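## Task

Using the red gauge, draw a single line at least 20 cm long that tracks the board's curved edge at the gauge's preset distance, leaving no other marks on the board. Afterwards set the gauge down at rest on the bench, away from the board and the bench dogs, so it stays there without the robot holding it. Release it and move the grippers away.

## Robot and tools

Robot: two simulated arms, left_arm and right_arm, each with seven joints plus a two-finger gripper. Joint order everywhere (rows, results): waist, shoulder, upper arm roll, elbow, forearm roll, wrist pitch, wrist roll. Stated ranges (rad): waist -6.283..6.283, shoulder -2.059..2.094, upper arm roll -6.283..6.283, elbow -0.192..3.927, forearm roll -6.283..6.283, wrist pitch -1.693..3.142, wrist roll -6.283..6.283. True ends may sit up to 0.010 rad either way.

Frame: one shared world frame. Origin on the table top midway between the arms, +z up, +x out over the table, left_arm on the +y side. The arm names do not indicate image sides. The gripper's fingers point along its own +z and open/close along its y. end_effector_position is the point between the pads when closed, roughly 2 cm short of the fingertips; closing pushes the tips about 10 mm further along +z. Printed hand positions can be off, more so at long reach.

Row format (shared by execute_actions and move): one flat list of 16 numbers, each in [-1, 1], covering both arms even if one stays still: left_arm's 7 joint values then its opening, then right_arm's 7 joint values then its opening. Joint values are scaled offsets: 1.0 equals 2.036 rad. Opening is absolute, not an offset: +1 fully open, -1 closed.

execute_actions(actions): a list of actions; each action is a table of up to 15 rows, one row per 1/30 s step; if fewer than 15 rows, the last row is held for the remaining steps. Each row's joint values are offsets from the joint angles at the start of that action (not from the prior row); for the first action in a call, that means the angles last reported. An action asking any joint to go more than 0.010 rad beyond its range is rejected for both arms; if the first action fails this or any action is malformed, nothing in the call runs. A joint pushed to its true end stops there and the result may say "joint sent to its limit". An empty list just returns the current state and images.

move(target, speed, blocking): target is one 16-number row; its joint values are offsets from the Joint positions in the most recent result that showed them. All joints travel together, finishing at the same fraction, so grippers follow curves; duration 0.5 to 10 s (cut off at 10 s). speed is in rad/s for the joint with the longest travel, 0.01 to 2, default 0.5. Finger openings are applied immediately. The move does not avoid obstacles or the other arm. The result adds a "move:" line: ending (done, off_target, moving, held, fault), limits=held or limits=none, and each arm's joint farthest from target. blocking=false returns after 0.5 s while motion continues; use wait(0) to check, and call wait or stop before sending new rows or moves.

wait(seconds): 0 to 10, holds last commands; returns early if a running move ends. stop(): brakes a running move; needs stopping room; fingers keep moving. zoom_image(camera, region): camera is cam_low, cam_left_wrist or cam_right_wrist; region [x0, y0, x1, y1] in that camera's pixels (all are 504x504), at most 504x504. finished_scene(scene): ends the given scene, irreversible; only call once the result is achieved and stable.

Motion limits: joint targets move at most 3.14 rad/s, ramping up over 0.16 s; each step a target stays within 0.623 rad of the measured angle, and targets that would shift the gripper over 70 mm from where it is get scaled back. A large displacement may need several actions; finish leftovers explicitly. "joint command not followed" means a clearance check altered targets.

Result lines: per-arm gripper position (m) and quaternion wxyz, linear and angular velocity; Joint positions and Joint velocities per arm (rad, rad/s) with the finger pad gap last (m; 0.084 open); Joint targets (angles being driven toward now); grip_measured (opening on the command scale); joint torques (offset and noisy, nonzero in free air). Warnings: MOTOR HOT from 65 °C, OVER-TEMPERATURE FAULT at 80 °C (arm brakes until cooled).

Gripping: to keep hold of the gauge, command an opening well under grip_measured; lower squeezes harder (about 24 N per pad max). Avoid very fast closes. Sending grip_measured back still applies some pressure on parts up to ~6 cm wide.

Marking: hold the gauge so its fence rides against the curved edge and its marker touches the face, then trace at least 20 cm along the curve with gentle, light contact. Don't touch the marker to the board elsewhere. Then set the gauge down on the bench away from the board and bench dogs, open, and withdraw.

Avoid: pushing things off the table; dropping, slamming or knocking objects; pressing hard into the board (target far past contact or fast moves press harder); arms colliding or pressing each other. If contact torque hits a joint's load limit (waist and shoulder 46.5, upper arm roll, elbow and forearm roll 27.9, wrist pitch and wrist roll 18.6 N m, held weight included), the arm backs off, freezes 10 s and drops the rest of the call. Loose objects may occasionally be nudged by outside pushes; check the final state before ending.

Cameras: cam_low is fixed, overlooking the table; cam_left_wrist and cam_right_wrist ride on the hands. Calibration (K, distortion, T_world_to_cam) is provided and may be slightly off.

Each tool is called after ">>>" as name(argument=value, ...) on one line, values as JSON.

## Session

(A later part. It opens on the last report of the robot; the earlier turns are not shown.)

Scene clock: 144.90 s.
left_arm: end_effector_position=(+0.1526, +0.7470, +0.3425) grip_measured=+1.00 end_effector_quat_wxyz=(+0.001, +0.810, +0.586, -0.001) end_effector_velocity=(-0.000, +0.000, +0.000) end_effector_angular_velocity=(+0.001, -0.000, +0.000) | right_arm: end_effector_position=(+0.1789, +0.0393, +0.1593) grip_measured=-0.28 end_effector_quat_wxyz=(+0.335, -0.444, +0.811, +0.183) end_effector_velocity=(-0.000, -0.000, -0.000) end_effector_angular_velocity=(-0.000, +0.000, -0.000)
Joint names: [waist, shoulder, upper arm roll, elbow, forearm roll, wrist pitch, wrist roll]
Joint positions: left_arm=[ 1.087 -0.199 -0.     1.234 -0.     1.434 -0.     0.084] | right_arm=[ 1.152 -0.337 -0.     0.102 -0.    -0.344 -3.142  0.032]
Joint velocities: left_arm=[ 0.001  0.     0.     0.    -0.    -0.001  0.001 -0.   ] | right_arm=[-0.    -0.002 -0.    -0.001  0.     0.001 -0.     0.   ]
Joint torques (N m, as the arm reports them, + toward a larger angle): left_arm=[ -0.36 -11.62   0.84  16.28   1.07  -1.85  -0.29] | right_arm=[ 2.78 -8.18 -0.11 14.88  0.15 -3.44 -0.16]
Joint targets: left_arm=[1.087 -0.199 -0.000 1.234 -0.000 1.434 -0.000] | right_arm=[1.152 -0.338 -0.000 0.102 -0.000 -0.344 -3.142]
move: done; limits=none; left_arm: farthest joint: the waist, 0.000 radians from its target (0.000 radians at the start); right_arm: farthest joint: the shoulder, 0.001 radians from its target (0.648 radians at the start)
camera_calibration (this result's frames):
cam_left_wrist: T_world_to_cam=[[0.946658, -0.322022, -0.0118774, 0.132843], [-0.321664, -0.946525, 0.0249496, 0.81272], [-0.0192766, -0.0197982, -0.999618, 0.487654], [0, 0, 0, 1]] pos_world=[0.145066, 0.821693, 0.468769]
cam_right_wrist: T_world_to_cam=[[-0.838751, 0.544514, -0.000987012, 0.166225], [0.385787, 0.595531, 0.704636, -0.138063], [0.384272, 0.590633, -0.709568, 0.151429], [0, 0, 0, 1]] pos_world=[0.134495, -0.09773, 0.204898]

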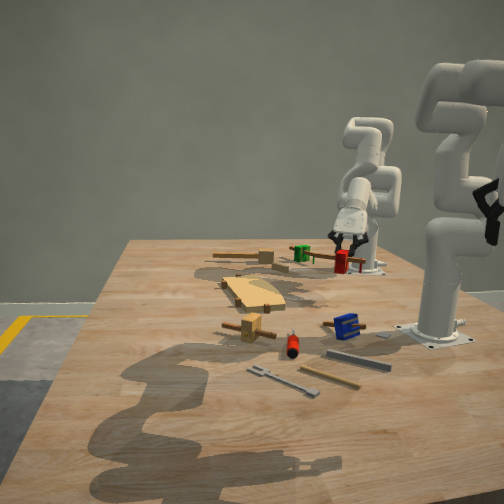

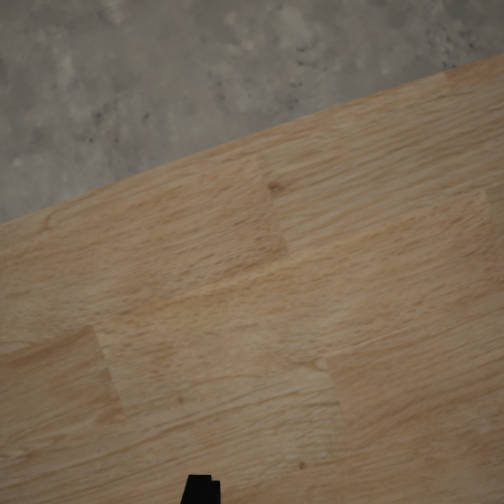

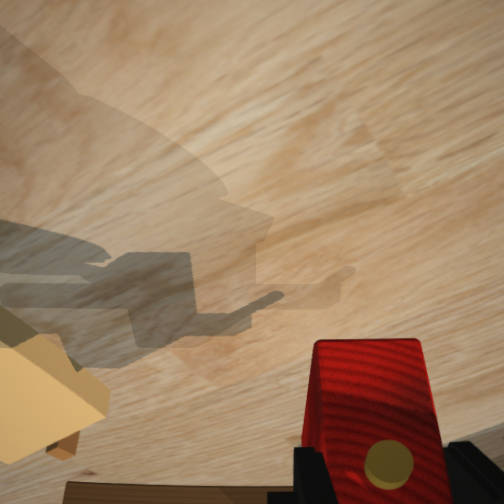

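>>> move(target=[0,0,0,0,0,0,0,1,0,0.146,0,0.4353,0,0.6741,0,-1], speed=0.7)

>>> move(target=[0,0,0,0,0,0,0,1,0,0.4498,0,0.5184,0,0.4544,0,-1], speed=0.6)

>>> move(target=[0,0,0,0,0,0,0,1,0,0.0253,0,-0.0199,0,-0.0452,0,-1], speed=0.1)

>>> zoom_image(camera="cam_low", region=[290,250,390,330])

Scene clock: 154.80 s.
left_arm: end_effector_position=(+0.1526, +0.7470, +0.3425) grip_measured=+1.00 end_effector_quat_wxyz=(+0.001, +0.810, +0.586, -0.001) end_effector_velocity=(+0.001, -0.000, +0.000) end_effector_angular_velocity=(+0.000, -0.001, -0.001) | right_arm: end_effector_position=(+0.2063, +0.0815, +0.1997) grip_measured=-0.28 end_effector_quat_wxyz=(+0.000, -0.480, +0.877, -0.000) end_effector_velocity=(+0.000, +0.001, +0.000) end_effector_angular_velocity=(-0.000, +0.000, +0.000)
Joint names: [waist, shoulder, upper arm roll, elbow, forearm roll, wrist pitch, wrist roll]
Joint positions: left_arm=[ 1.087 -0.199 -0.     1.234 -0.     1.434 -0.     0.084] | right_arm=[ 1.152 -0.04  -0.     0.987 -0.     1.028 -3.142  0.032]
Joint velocities: left_arm=[ 0.001 -0.    -0.001  0.    -0.001  0.     0.    -0.   ] | right_arm=[ 0.     0.002 -0.     0.003  0.     0.001  0.    -0.   ]
Joint torques (N m, as the arm reports them, + toward a larger angle): left_arm=[  0.11 -11.88   0.49  16.33   0.84  -1.73  -0.04] | right_arm=[  2.33 -17.11  -0.26  18.34   0.19  -1.96  -0.18]
Joint targets: left_arm=[1.087 -0.199 -0.000 1.234 -0.000 1.434 -0.000] | right_arm=[1.152 -0.040 -0.000 0.988 -0.000 1.028 -3.142]
move: done; limits=none; left_arm: farthest joint: the waist, 0.000 radians from its target (0.000 radians at the start); right_arm: farthest joint: the elbow, 0.001 radians from its target (0.886 radians at the start)
camera_calibration (this result's frames):
cam_left_wrist: T_world_to_cam=[[0.946658, -0.322022, -0.0118773, 0.132843], [-0.321664, -0.946525, 0.0249496, 0.81272], [-0.0192765, -0.0197982, -0.999618, 0.487654], [0, 0, 0, 1]] pos_world=[0.145066, 0.821693, 0.468769]
cam_right_wrist: T_world_to_cam=[[-0.839876, 0.542756, -0.00491678, 0.167318], [0.542768, 0.839881, -0.00151145, -0.113554], [0.00330916, -0.0039381, -0.999987, 0.329752], [0, 0, 0, 1]] pos_world=[0.201068, 0.00585803, 0.330398]

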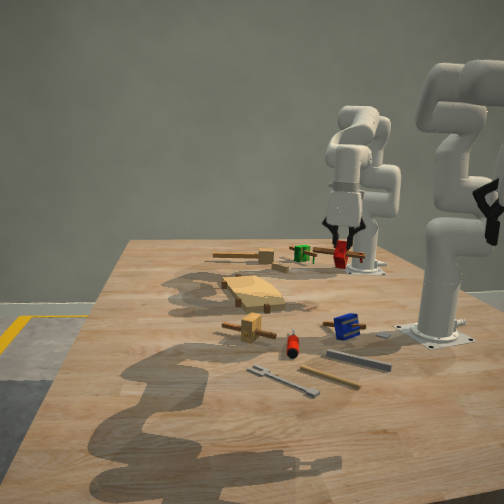

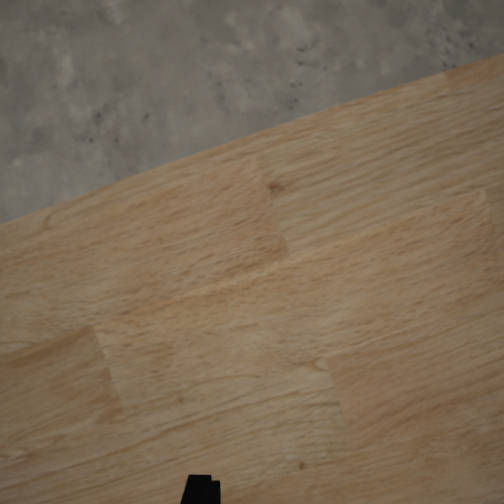

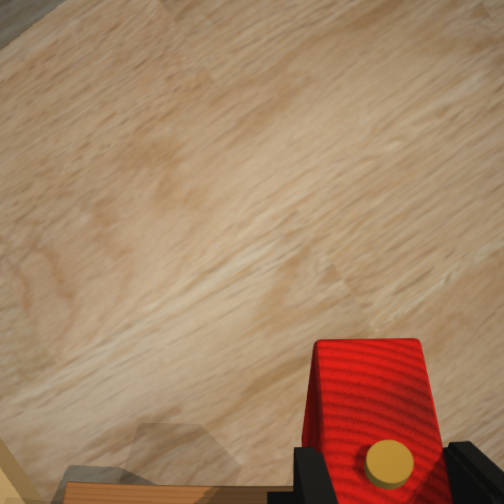

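Scene clock: 157.13 s.
left_arm: end_effector_position=(+0.1526, +0.7470, +0.3425) grip_measured=+1.00 end_effector_quat_wxyz=(+0.001, +0.810, +0.586, -0.001) end_effector_velocity=(+0.000, -0.000, -0.000) end_effector_angular_velocity=(-0.001, +0.001, -0.001) | right_arm: end_effector_position=(+0.2225, +0.1069, +0.1200) grip_measured=-0.28 end_effector_quat_wxyz=(-0.335, -0.443, +0.811, -0.184) end_effector_velocity=(-0.002, -0.001, -0.003) end_effector_angular_velocity=(-0.007, +0.005, +0.002)
Joint names: [waist, shoulder, upper arm roll, elbow, forearm roll, wrist pitch, wrist roll]
Joint positions: left_arm=[ 1.087 -0.199 -0.     1.234 -0.     1.434 -0.     0.084] | right_arm=[ 1.152  0.875 -0.     2.043 -0.     1.953 -3.142  0.032]
Joint velocities: left_arm=[-0.    -0.    -0.001 -0.     0.     0.001 -0.    -0.   ] | right_arm=[ 0.002  0.007  0.    -0.     0.     0.001 -0.    -0.   ]
Joint torques (N m, as the arm reports them, + toward a larger angle): left_arm=[ -0.49 -12.19   0.79  16.1    0.78  -1.66  -0.15] | right_arm=[  2.4  -30.43  -0.76  16.7    0.15   0.79  -0.24]
Joint targets: left_arm=[1.087 -0.199 -0.000 1.234 -0.000 1.434 -0.000] | right_arm=[1.152 0.875 -0.000 2.043 -0.000 1.953 -3.142]
move: done; limits=none; left_arm: farthest joint: the waist, 0.000 radians from its target (0.000 radians at the start); right_arm: farthest joint: the shoulder, 0.001 radians from its target (0.916 radians at the start)
camera_calibration (this result's frames):
cam_left_wrist: T_world_to_cam=[[0.946658, -0.322022, -0.0118774, 0.132843], [-0.321664, -0.946525, 0.0249494, 0.81272], [-0.0192765, -0.019798, -0.999618, 0.487654], [0, 0, 0, 1]] pos_world=[0.145066, 0.821693, 0.468769]
cam_right_wrist: T_world_to_cam=[[-0.842157, 0.539197, -0.00615812, 0.167901], [0.384668, 0.592721, -0.70761, 0.00250624], [-0.377891, -0.598288, -0.706576, 0.363162], [0, 0, 0, 1]] pos_world=[0.27767, 0.125258, 0.259409]

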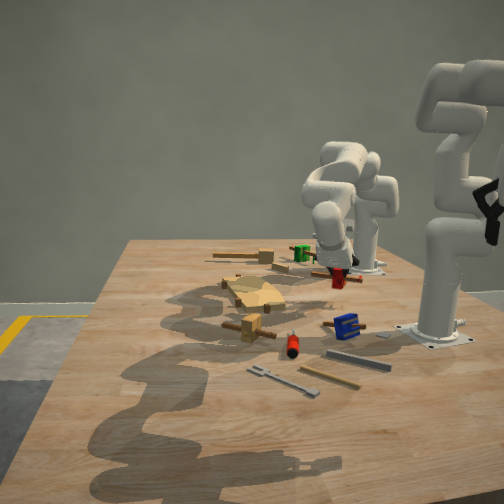

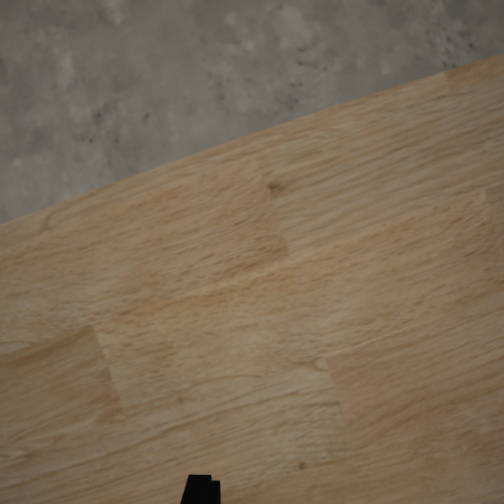

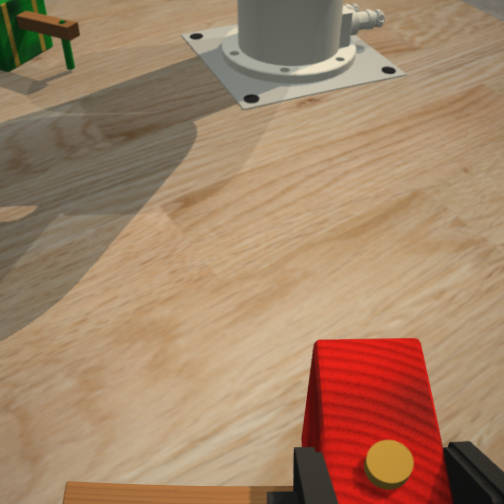

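Scene clock: 158.43 s.
left_arm: end_effector_position=(+0.1526, +0.7470, +0.3425) grip_measured=+1.00 end_effector_quat_wxyz=(+0.001, +0.810, +0.586, -0.001) end_effector_velocity=(-0.000, -0.000, +0.000) end_effector_angular_velocity=(+0.000, -0.000, +0.001) | right_arm: end_effector_position=(+0.2226, +0.1070, +0.0752) grip_measured=-0.28 end_effector_quat_wxyz=(-0.335, -0.443, +0.811, -0.183) end_effector_velocity=(-0.002, -0.000, -0.002) end_effector_angular_velocity=(-0.003, +0.002, +0.003)
Joint names: [waist, shoulder, upper arm roll, elbow, forearm roll, wrist pitch, wrist roll]
Joint positions: left_arm=[ 1.087 -0.199 -0.     1.234 -0.     1.434 -0.     0.084] | right_arm=[ 1.152  0.926 -0.     2.002 -0.     1.861 -3.142  0.032]
Joint velocities: left_arm=[-0.001 -0.001  0.001 -0.     0.     0.001 -0.     0.   ] | right_arm=[ 0.003  0.001 -0.    -0.004 -0.    -0.001  0.    -0.   ]
Joint torques (N m, as the arm reports them, + toward a larger angle): left_arm=[ -0.56 -11.64   0.84  16.36   1.14  -1.76  -0.23] | right_arm=[  2.42 -29.94  -0.71  16.34   0.11   0.89  -0.23]
Joint targets: left_arm=[1.087 -0.199 -0.000 1.234 -0.000 1.434 -0.000] | right_arm=[1.152 0.926 -0.000 2.002 -0.000 1.861 -3.142]
move: done; limits=none; left_arm: farthest joint: the waist, 0.000 radians from its target (0.000 radians at the start); right_arm: farthest joint: the shoulder, 0.001 radians from its target (0.052 radians at the start)
camera_calibration (this result's frames):
cam_left_wrist: T_world_to_cam=[[0.946658, -0.322022, -0.0118775, 0.132843], [-0.321664, -0.946525, 0.0249494, 0.81272], [-0.0192766, -0.019798, -0.999618, 0.487654], [0, 0, 0, 1]] pos_world=[0.145066, 0.821693, 0.468769]
cam_right_wrist: T_world_to_cam=[[-0.842175, 0.539169, -0.00615322, 0.167641], [0.384871, 0.593093, -0.707188, -0.0293631], [-0.377644, -0.597944, -0.706999, 0.331628], [0, 0, 0, 1]] pos_world=[0.277721, 0.125323, 0.214727]

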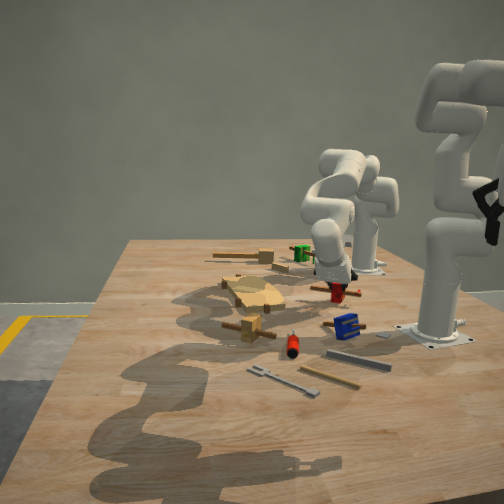

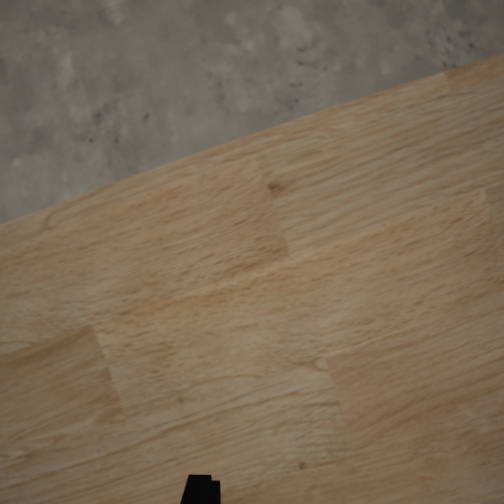

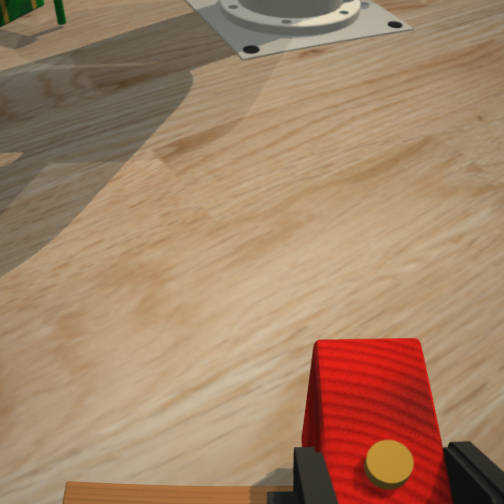

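Region (290, 250, 390, 330) of cam_low's 504x504 image, scaled by 5.040, with more detail than that image has; it fills the top 403 rows of this view, and the rest is white.

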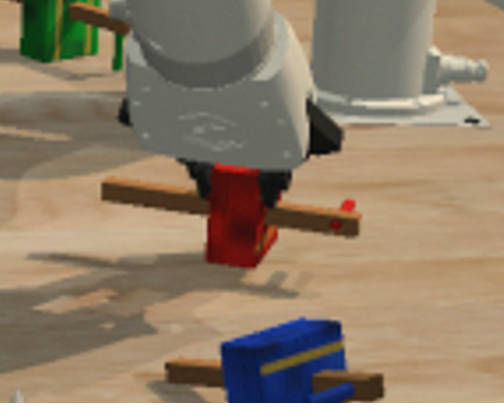

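>>> move(target=[0,0,0,0,0,0,0,1,0,0.0054,0,-0.002,0,-0.0074,0,-1], speed=0.03)

Scene clock: 162.27 s.
left_arm: end_effector_position=(+0.1526, +0.7470, +0.3425) grip_measured=+1.00 end_effector_quat_wxyz=(+0.001, +0.810, +0.586, -0.001) end_effector_velocity=(+0.001, -0.000, -0.000) end_effector_angular_velocity=(-0.000, -0.000, -0.001) | right_arm: end_effector_position=(+0.2227, +0.1070, +0.0673) grip_measured=-0.28 end_effector_quat_wxyz=(-0.335, -0.443, +0.811, -0.183) end_effector_velocity=(+0.001, +0.000, +0.000) end_effector_angular_velocity=(+0.002, -0.001, -0.001)
Joint names: [waist, shoulder, upper arm roll, elbow, forearm roll, wrist pitch, wrist roll]
Joint positions: left_arm=[ 1.087 -0.199 -0.     1.234 -0.     1.434 -0.     0.084] | right_arm=[ 1.152  0.937 -0.     1.998 -0.     1.846 -3.142  0.032]
Joint velocities: left_arm=[-0.001 -0.    -0.    -0.    -0.     0.    -0.    -0.   ] | right_arm=[-0.001 -0.001 -0.    -0.     0.001 -0.002  0.     0.   ]
Joint torques (N m, as the arm reports them, + toward a larger angle): left_arm=[ -0.31 -11.87   0.67  16.34   0.92  -1.72  -0.13] | right_arm=[  2.43 -30.12  -0.87  16.29   0.16   0.89  -0.13]
Joint targets: left_arm=[1.087 -0.199 -0.000 1.234 -0.000 1.434 -0.000] | right_arm=[1.152 0.937 -0.000 1.998 -0.000 1.846 -3.142]
move: done; limits=none; left_arm: farthest joint: the waist, 0.000 radians from its target (0.000 radians at the start); right_arm: farthest joint: the elbow, 0.001 radians from its target (0.004 radians at the start)
camera_calibration (this result's frames):
cam_left_wrist: T_world_to_cam=[[0.946658, -0.322022, -0.0118773, 0.132843], [-0.321664, -0.946525, 0.0249495, 0.81272], [-0.0192765, -0.0197981, -0.999618, 0.487654], [0, 0, 0, 1]] pos_world=[0.145066, 0.821693, 0.468769]
cam_right_wrist: T_world_to_cam=[[-0.842179, 0.539163, -0.0061521, 0.167594], [0.384901, 0.593151, -0.707124, -0.0350118], [-0.377606, -0.597893, -0.707063, 0.326026], [0, 0, 0, 1]] pos_world=[0.27773, 0.125335, 0.206794]

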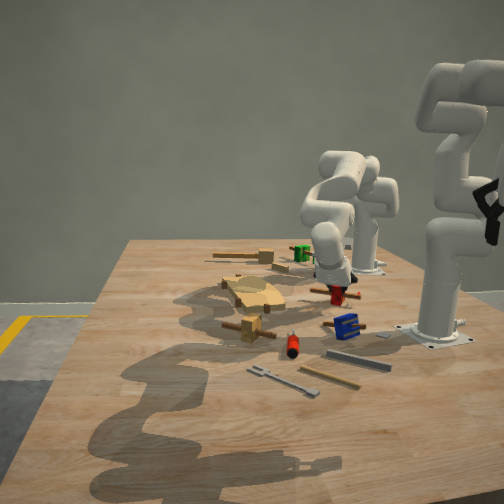

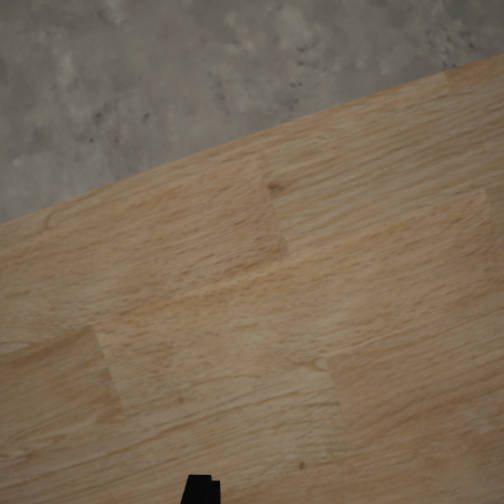

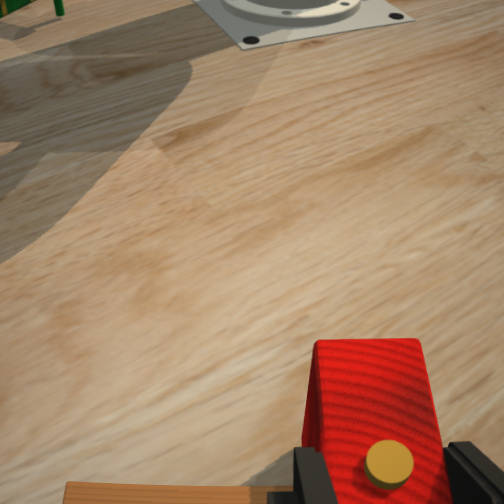

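>>> move(target=[0,0,0,0,0,0,0,1,0,0.0028,0,-0.0009,0,-0.0037,0,-1], speed=0.02)

Scene clock: 164.93 s.
left_arm: end_effector_position=(+0.1526, +0.7470, +0.3425) grip_measured=+1.00 end_effector_quat_wxyz=(+0.001, +0.810, +0.586, -0.001) end_effector_velocity=(+0.000, -0.000, +0.000) end_effector_angular_velocity=(+0.000, -0.001, -0.001) | right_arm: end_effector_position=(+0.2227, +0.1071, +0.0640) grip_measured=-0.28 end_effector_quat_wxyz=(-0.335, -0.443, +0.811, -0.183) end_effector_velocity=(-0.000, +0.000, -0.001) end_effector_angular_velocity=(+0.001, -0.000, +0.000)
Joint names: [waist, shoulder, upper arm roll, elbow, forearm roll, wrist pitch, wrist roll]
Joint positions: left_arm=[ 1.087 -0.199 -0.     1.234 -0.     1.434 -0.     0.084] | right_arm=[ 1.152  0.941 -0.     1.997 -0.     1.839 -3.142  0.032]
Joint velocities: left_arm=[-0.001 -0.001  0.    -0.001 -0.    -0.    -0.     0.   ] | right_arm=[ 0.     0.     0.    -0.001  0.    -0.002  0.     0.   ]
Joint torques (N m, as the arm reports them, + toward a larger angle): left_arm=[ -0.18 -12.22   0.79  16.11   1.16  -1.67  -0.11] | right_arm=[  2.58 -28.3   -0.69  15.73   0.21  -0.64  -0.24]
Joint targets: left_arm=[1.087 -0.199 -0.000 1.234 -0.000 1.434 -0.000] | right_arm=[1.152 0.942 -0.000 1.997 -0.000 1.838 -3.142]
move: done; limits=none; left_arm: farthest joint: the waist, 0.000 radians from its target (0.000 radians at the start); right_arm: farthest joint: the shoulder, 0.001 radians from its target (0.006 radians at the start)
camera_calibration (this result's frames):
cam_left_wrist: T_world_to_cam=[[0.946657, -0.322023, -0.0118774, 0.132844], [-0.321665, -0.946525, 0.0249494, 0.81272], [-0.0192765, -0.019798, -0.999618, 0.487654], [0, 0, 0, 1]] pos_world=[0.145066, 0.821693, 0.468769]
cam_right_wrist: T_world_to_cam=[[-0.842175, 0.539169, -0.00617889, 0.167556], [0.385004, 0.59327, -0.706968, -0.0374461], [-0.377509, -0.59777, -0.707219, 0.323691], [0, 0, 0, 1]] pos_world=[0.277725, 0.125367, 0.203482]

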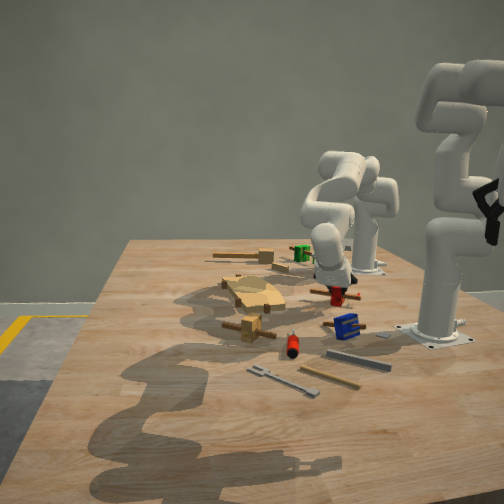

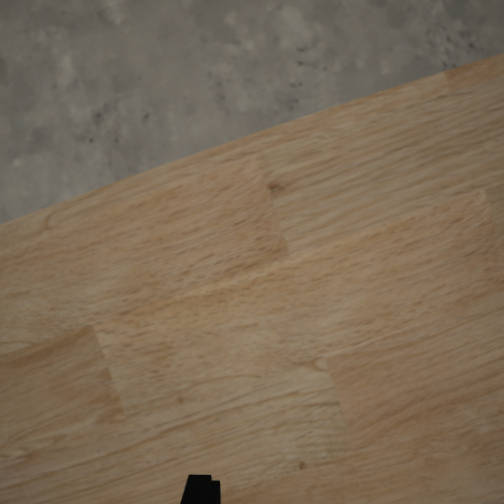

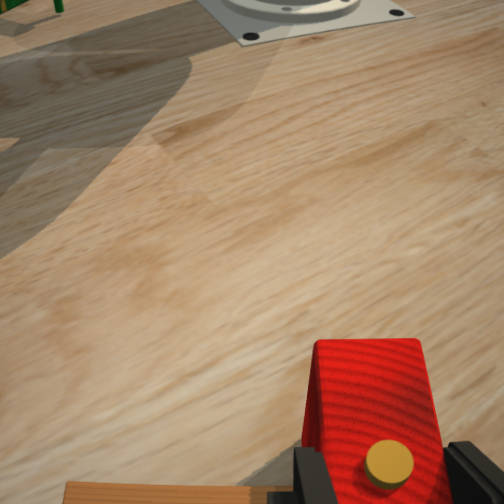

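Contact made. Releasing and returning to the +45° approach pose.

>>> move(target=[0,0,0,0,0,0,0,1,0,-0.0005,0,0,0,0,0,0.3])

>>> move(target=[0,0,0,0,0,0,0,1,0,-0.032,0,0.0226,0,0.056,0,0.3], speed=0.2)

>>> move(target=[0,0,0,0,0,0,0,1,0,-0.4498,0,-0.5184,0,-0.4544,0,0.3], speed=0.9)

>>> move(target=[0,0,0,0,0,0,0,1,0,-0.146,0,-0.4353,0,-0.6741,0,0.3], speed=1.0)

Scene clock: 170.23 s.
left_arm: end_effector_position=(+0.1526, +0.7470, +0.3425) grip_measured=+1.00 end_effector_quat_wxyz=(+0.001, +0.810, +0.586, -0.001) end_effector_velocity=(+0.001, -0.001, +0.000) end_effector_angular_velocity=(-0.000, +0.001, -0.001) | right_arm: end_effector_position=(+0.2228, +0.1072, +0.0643) grip_measured=+0.29 end_effector_quat_wxyz=(-0.335, -0.443, +0.811, -0.183) end_effector_velocity=(-0.001, +0.001, +0.001) end_effector_angular_velocity=(+0.001, -0.000, +0.003)
Joint names: [waist, shoulder, upper arm roll, elbow, forearm roll, wrist pitch, wrist roll]
Joint positions: left_arm=[ 1.087 -0.199 -0.     1.234 -0.     1.434 -0.     0.084] | right_arm=[ 1.152  0.941 -0.     1.997 -0.     1.839 -3.142  0.056]
Joint velocities: left_arm=[-0.    -0.001 -0.001 -0.     0.     0.001 -0.    -0.   ] | right_arm=[ 0.003 -0.002  0.     0.001 -0.     0.002 -0.     0.   ]
Joint torques (N m, as the arm reports them, + toward a larger angle): left_arm=[ -0.25 -11.89   0.81  16.25   0.94  -1.63  -0.23] | right_arm=[  2.36 -29.86  -0.68  16.12   0.26   0.71  -0.15]
Joint targets: left_arm=[1.087 -0.199 -0.000 1.234 -0.000 1.434 -0.000] | right_arm=[1.152 0.940 -0.000 1.997 -0.000 1.839 -3.142]
move: done; limits=none; left_arm: farthest joint: the waist, 0.000 radians from its target (0.000 radians at the start); right_arm: farthest joint: the shoulder, 0.001 radians from its target (0.002 radians at the start)
camera_calibration (this result's frames):
cam_left_wrist: T_world_to_cam=[[0.946657, -0.322023, -0.0118774, 0.132844], [-0.321665, -0.946525, 0.0249495, 0.81272], [-0.0192766, -0.0197981, -0.999618, 0.487654], [0, 0, 0, 1]] pos_world=[0.145066, 0.821693, 0.468769]
cam_right_wrist: T_world_to_cam=[[-0.842168, 0.539179, -0.0061829, 0.167563], [0.385302, 0.59372, -0.706427, -0.0374786], [-0.37722, -0.597313, -0.707759, 0.323934], [0, 0, 0, 1]] pos_world=[0.277751, 0.125395, 0.203827]

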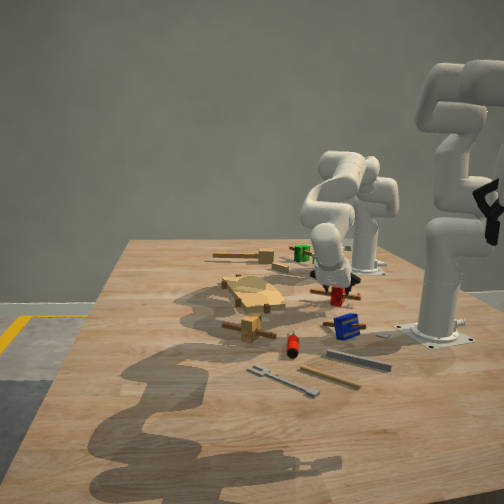

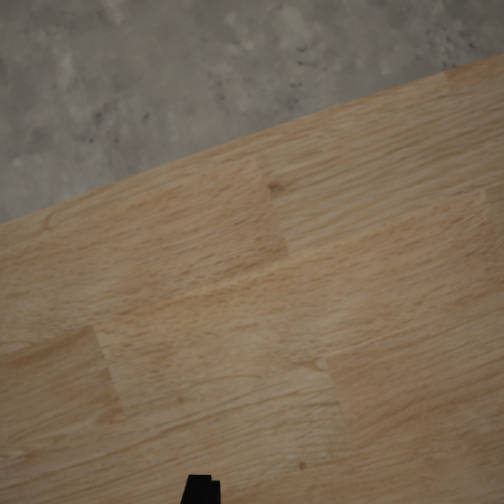

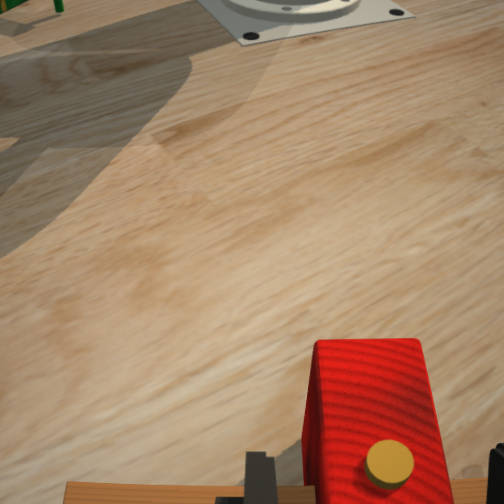

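Scene clock: 171.27 s.
left_arm: end_effector_position=(+0.1526, +0.7470, +0.3425) grip_measured=+1.00 end_effector_quat_wxyz=(+0.001, +0.810, +0.586, -0.001) end_effector_velocity=(+0.000, +0.000, +0.000) end_effector_angular_velocity=(-0.000, -0.001, -0.000) | right_arm: end_effector_position=(+0.2224, +0.1066, +0.1194) grip_measured=+0.29 end_effector_quat_wxyz=(-0.336, -0.443, +0.810, -0.184) end_effector_velocity=(+0.002, +0.001, +0.003) end_effector_angular_velocity=(+0.006, -0.004, -0.002)
Joint names: [waist, shoulder, upper arm roll, elbow, forearm roll, wrist pitch, wrist roll]
Joint positions: left_arm=[ 1.087 -0.199 -0.     1.234 -0.     1.434 -0.     0.084] | right_arm=[ 1.152  0.876 -0.     2.043 -0.     1.953 -3.142  0.056]
Joint velocities: left_arm=[ 0.     0.    -0.     0.    -0.001 -0.     0.     0.   ] | right_arm=[-0.002 -0.004 -0.     0.004  0.     0.001 -0.     0.   ]
Joint torques (N m, as the arm reports them, + toward a larger angle): left_arm=[ -0.03 -11.73   0.56  16.39   0.65  -1.77  -0.06] | right_arm=[  2.63 -29.57  -0.7   16.37   0.33   0.65  -0.14]
Joint targets: left_arm=[1.087 -0.199 -0.000 1.234 -0.000 1.434 -0.000] | right_arm=[1.152 0.876 -0.000 2.043 -0.000 1.953 -3.142]
move: done; limits=none; left_arm: farthest joint: the waist, 0.000 radians from its target (0.000 radians at the start); right_arm: farthest joint: the waist, 0.000 radians from its target (0.000 radians at the start)
camera_calibration (this result's frames):
cam_left_wrist: T_world_to_cam=[[0.946657, -0.322023, -0.0118774, 0.132844], [-0.321665, -0.946525, 0.0249494, 0.81272], [-0.0192765, -0.019798, -0.999618, 0.487654], [0, 0, 0, 1]] pos_world=[0.145066, 0.821693, 0.468769]
cam_right_wrist: T_world_to_cam=[[-0.842155, 0.5392, -0.00618665, 0.167888], [0.383964, 0.591563, -0.70896, 0.00278778], [-0.378612, -0.59943, -0.705221, 0.362652], [0, 0, 0, 1]] pos_world=[0.277622, 0.12521, 0.258765]

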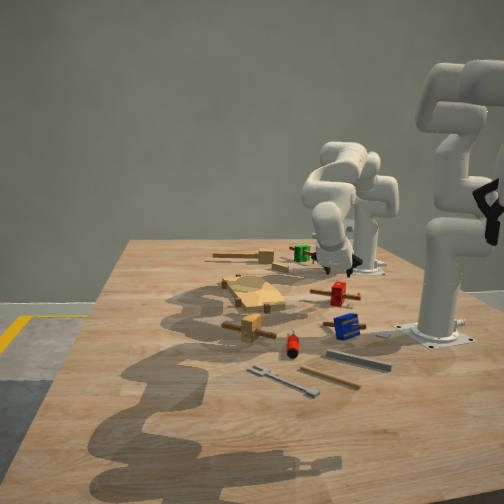

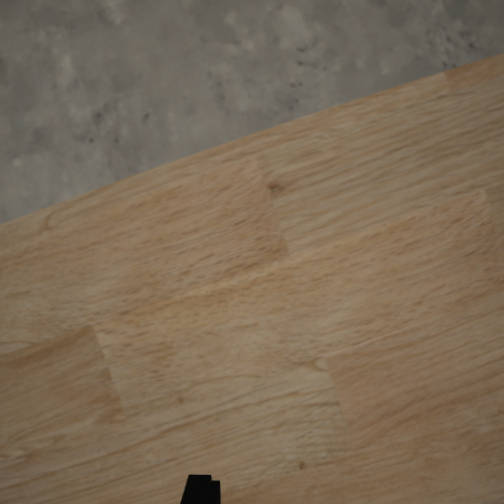

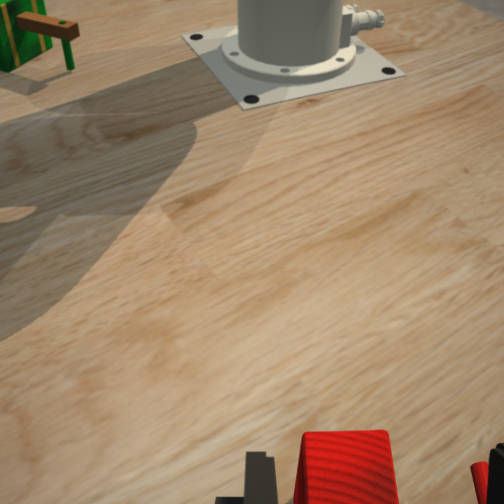

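Scene clock: 173.07 s.
left_arm: end_effector_position=(+0.1526, +0.7470, +0.3425) grip_measured=+1.00 end_effector_quat_wxyz=(+0.001, +0.810, +0.586, -0.001) end_effector_velocity=(-0.000, +0.000, -0.000) end_effector_angular_velocity=(+0.001, +0.002, +0.000) | right_arm: end_effector_position=(+0.2062, +0.0814, +0.1992) grip_measured=+0.29 end_effector_quat_wxyz=(-0.001, -0.480, +0.877, -0.001) end_effector_velocity=(-0.000, -0.001, +0.001) end_effector_angular_velocity=(+0.001, -0.001, -0.001)
Joint names: [waist, shoulder, upper arm roll, elbow, forearm roll, wrist pitch, wrist roll]
Joint positions: left_arm=[ 1.087 -0.199 -0.     1.234 -0.     1.434 -0.     0.084] | right_arm=[ 1.152 -0.039 -0.     0.988 -0.     1.028 -3.142  0.056]
Joint velocities: left_arm=[ 0.001  0.    -0.001 -0.     0.002 -0.001  0.     0.   ] | right_arm=[-0.001 -0.005 -0.    -0.005 -0.    -0.001  0.    -0.   ]
Joint torques (N m, as the arm reports them, + toward a larger angle): left_arm=[  0.18 -11.79   0.69  16.35   0.99  -1.68  -0.2 ] | right_arm=[  2.51 -16.6   -0.31  17.76   0.17  -1.86  -0.22]
Joint targets: left_arm=[1.087 -0.199 -0.000 1.234 -0.000 1.434 -0.000] | right_arm=[1.152 -0.040 -0.000 0.987 -0.000 1.028 -3.142]
move: done; limits=none; left_arm: farthest joint: the waist, 0.000 radians from its target (0.000 radians at the start); right_arm: farthest joint: the shoulder, 0.001 radians from its target (0.916 radians at the start)
camera_calibration (this result's frames):
cam_left_wrist: T_world_to_cam=[[0.946657, -0.322023, -0.0118773, 0.132844], [-0.321665, -0.946525, 0.0249494, 0.81272], [-0.0192764, -0.0197981, -0.999618, 0.487654], [0, 0, 0, 1]] pos_world=[0.145066, 0.821693, 0.468769]
cam_right_wrist: T_world_to_cam=[[-0.839869, 0.542767, -0.00492195, 0.1673], [0.542784, 0.839866, -0.00323903, -0.113072], [0.00237574, -0.00539192, -0.999983, 0.329498], [0, 0, 0, 1]] pos_world=[0.2011, 0.00593689, 0.329949]

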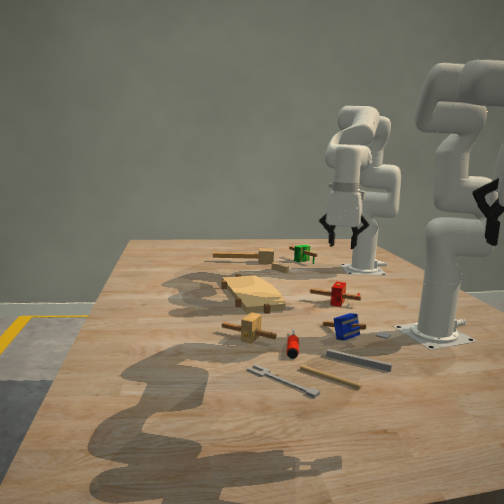

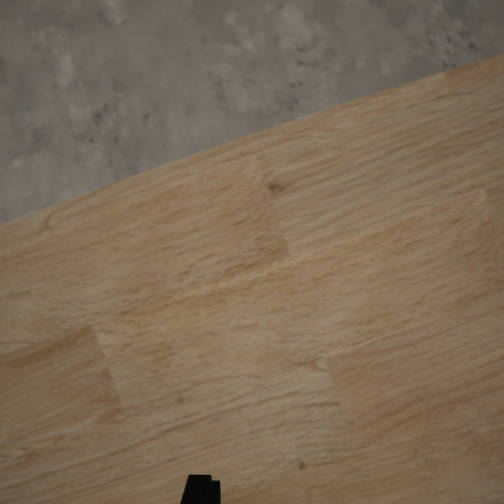

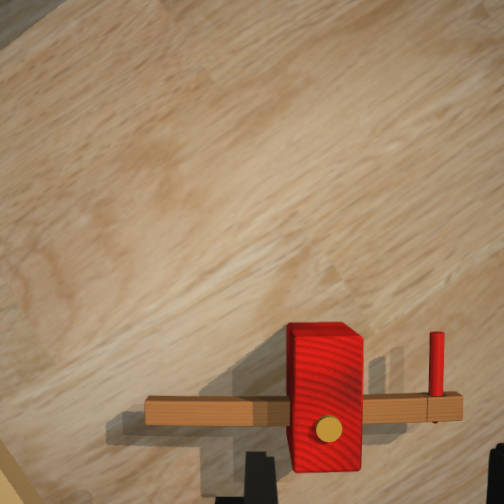

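Scene clock: 175.10 s.
left_arm: end_effector_position=(+0.1526, +0.7470, +0.3425) grip_measured=+1.00 end_effector_quat_wxyz=(+0.001, +0.810, +0.586, -0.001) end_effector_velocity=(+0.000, -0.000, -0.000) end_effector_angular_velocity=(-0.001, -0.000, -0.000) | right_arm: end_effector_position=(+0.1789, +0.0392, +0.1587) grip_measured=+0.29 end_effector_quat_wxyz=(+0.334, -0.444, +0.811, +0.183) end_effector_velocity=(-0.001, -0.001, -0.001) end_effector_angular_velocity=(-0.002, +0.001, +0.000)
Joint names: [waist, shoulder, upper arm roll, elbow, forearm roll, wrist pitch, wrist roll]
Joint positions: left_arm=[ 1.087 -0.199 -0.     1.234 -0.     1.434 -0.     0.084] | right_arm=[ 1.152 -0.336 -0.     0.102 -0.    -0.344 -3.142  0.056]
Joint velocities: left_arm=[-0.001  0.001  0.     0.    -0.     0.    -0.001 -0.   ] | right_arm=[ 0.    -0.     0.    -0.003  0.    -0.001 -0.     0.   ]
Joint torques (N m, as the arm reports them, + toward a larger angle): left_arm=[  0.19 -11.79   0.68  16.32   1.22  -1.73  -0.2 ] | right_arm=[ 2.55 -8.   -0.13 14.27  0.11 -3.15 -0.16]
Joint targets: left_arm=[1.087 -0.199 -0.000 1.234 -0.000 1.434 -0.000] | right_arm=[1.152 -0.336 -0.000 0.102 -0.000 -0.344 -3.142]
move: done; limits=none; left_arm: farthest joint: the waist, 0.000 radians from its target (0.000 radians at the start); right_arm: farthest joint: the waist, 0.000 radians from its target (0.000 radians at the start)
camera_calibration (this result's frames):
cam_left_wrist: T_world_to_cam=[[0.946657, -0.322023, -0.0118772, 0.132843], [-0.321665, -0.946525, 0.0249495, 0.81272], [-0.0192764, -0.0197982, -0.999618, 0.487654], [0, 0, 0, 1]] pos_world=[0.145066, 0.821693, 0.468769]
cam_right_wrist: T_world_to_cam=[[-0.838748, 0.544518, -0.000962735, 0.166209], [0.38645, 0.596511, 0.703442, -0.137608], [0.383612, 0.589639, -0.710752, 0.151431], [0, 0, 0, 1]] pos_world=[0.134495, -0.0977089, 0.204589]

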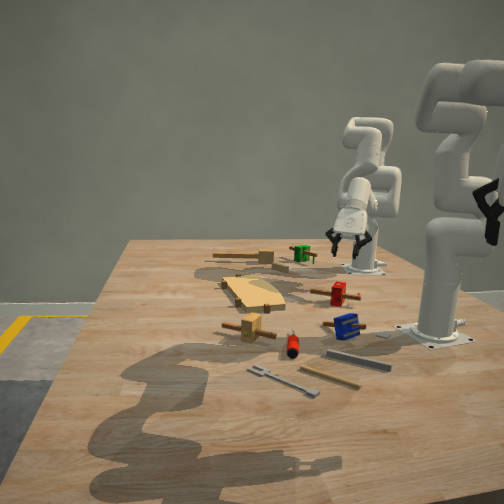

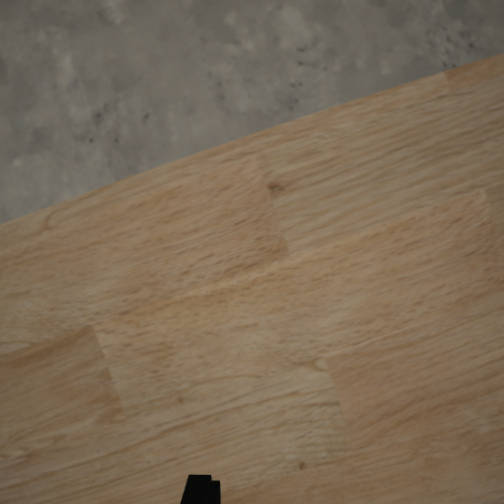

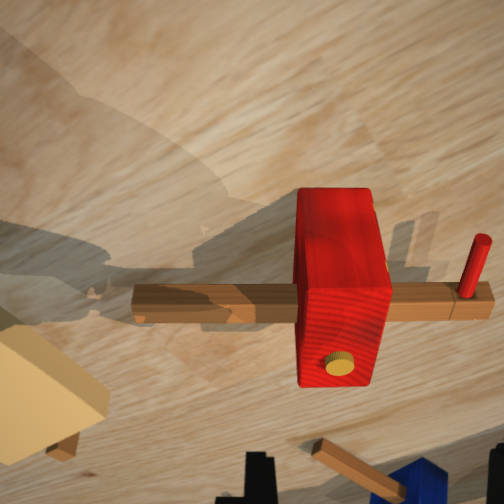

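>>> move(target=[0,0,0,0,0,0,0,1,0.0025,0.3319,0,0.0766,0,-0.257,0,0.2], speed=0.45)

Scene clock: 181.67 s.
left_arm: end_effector_position=(+0.1526, +0.7470, +0.3425) grip_measured=+1.00 end_effector_quat_wxyz=(+0.001, +0.810, +0.586, -0.001) end_effector_velocity=(-0.000, +0.000, -0.000) end_effector_angular_velocity=(-0.001, -0.001, +0.002) | right_arm: end_effector_position=(+0.1925, +0.0644, +0.0542) grip_measured=+0.19 end_effector_quat_wxyz=(+0.336, -0.445, +0.809, +0.184) end_effector_velocity=(-0.001, -0.001, -0.002) end_effector_angular_velocity=(-0.004, +0.002, -0.000)
Joint names: [waist, shoulder, upper arm roll, elbow, forearm roll, wrist pitch, wrist roll]
Joint positions: left_arm=[ 1.087 -0.199 -0.     1.234 -0.     1.434 -0.     0.084] | right_arm=[ 1.158  0.339 -0.     0.258 -0.    -0.867 -3.142  0.052]
Joint velocities: left_arm=[ 0.     0.001  0.001  0.    -0.001  0.    -0.    -0.   ] | right_arm=[-0.001  0.004  0.    -0.001 -0.    -0.001  0.    -0.   ]
Joint torques (N m, as the arm reports them, + toward a larger angle): left_arm=[  0.16 -12.08   0.6   16.11   0.85  -1.8   -0.26] | right_arm=[  2.43 -14.77  -0.64   7.31   0.16  -3.08  -0.22]
Joint targets: left_arm=[1.087 -0.199 -0.000 1.234 -0.000 1.434 -0.000] | right_arm=[1.158 0.340 -0.000 0.258 -0.000 -0.867 -3.142]
move: done; limits=none; left_arm: farthest joint: the waist, 0.000 radians from its target (0.000 radians at the start); right_arm: farthest joint: the shoulder, 0.001 radians from its target (0.676 radians at the start)
camera_calibration (this result's frames):
cam_left_wrist: T_world_to_cam=[[0.946657, -0.322023, -0.0118773, 0.132844], [-0.321665, -0.946525, 0.0249494, 0.81272], [-0.0192765, -0.0197981, -0.999618, 0.487654], [0, 0, 0, 1]] pos_world=[0.145066, 0.821693, 0.468769]
cam_right_wrist: T_world_to_cam=[[-0.841507, 0.540246, -0.000890214, 0.164588], [0.381931, 0.596073, 0.706276, -0.0836168], [0.382093, 0.593996, -0.707936, 0.0569427], [0, 0, 0, 1]] pos_world=[0.14868, -0.0728997, 0.0995149]

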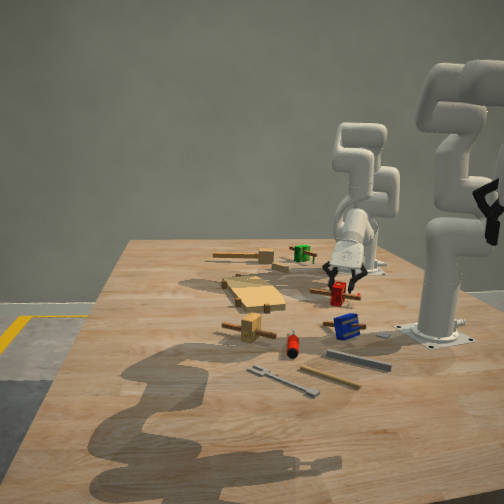

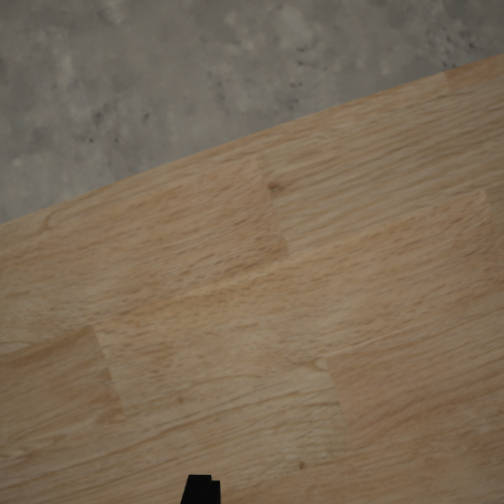

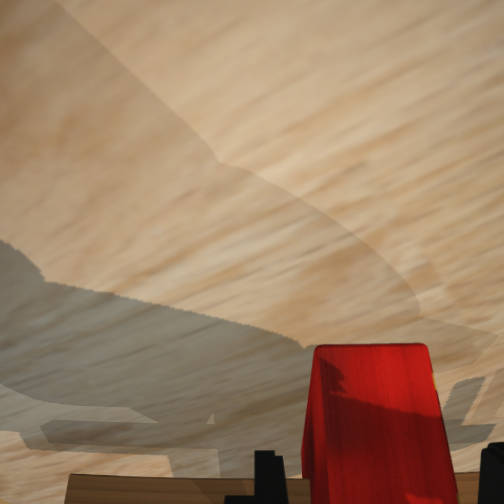

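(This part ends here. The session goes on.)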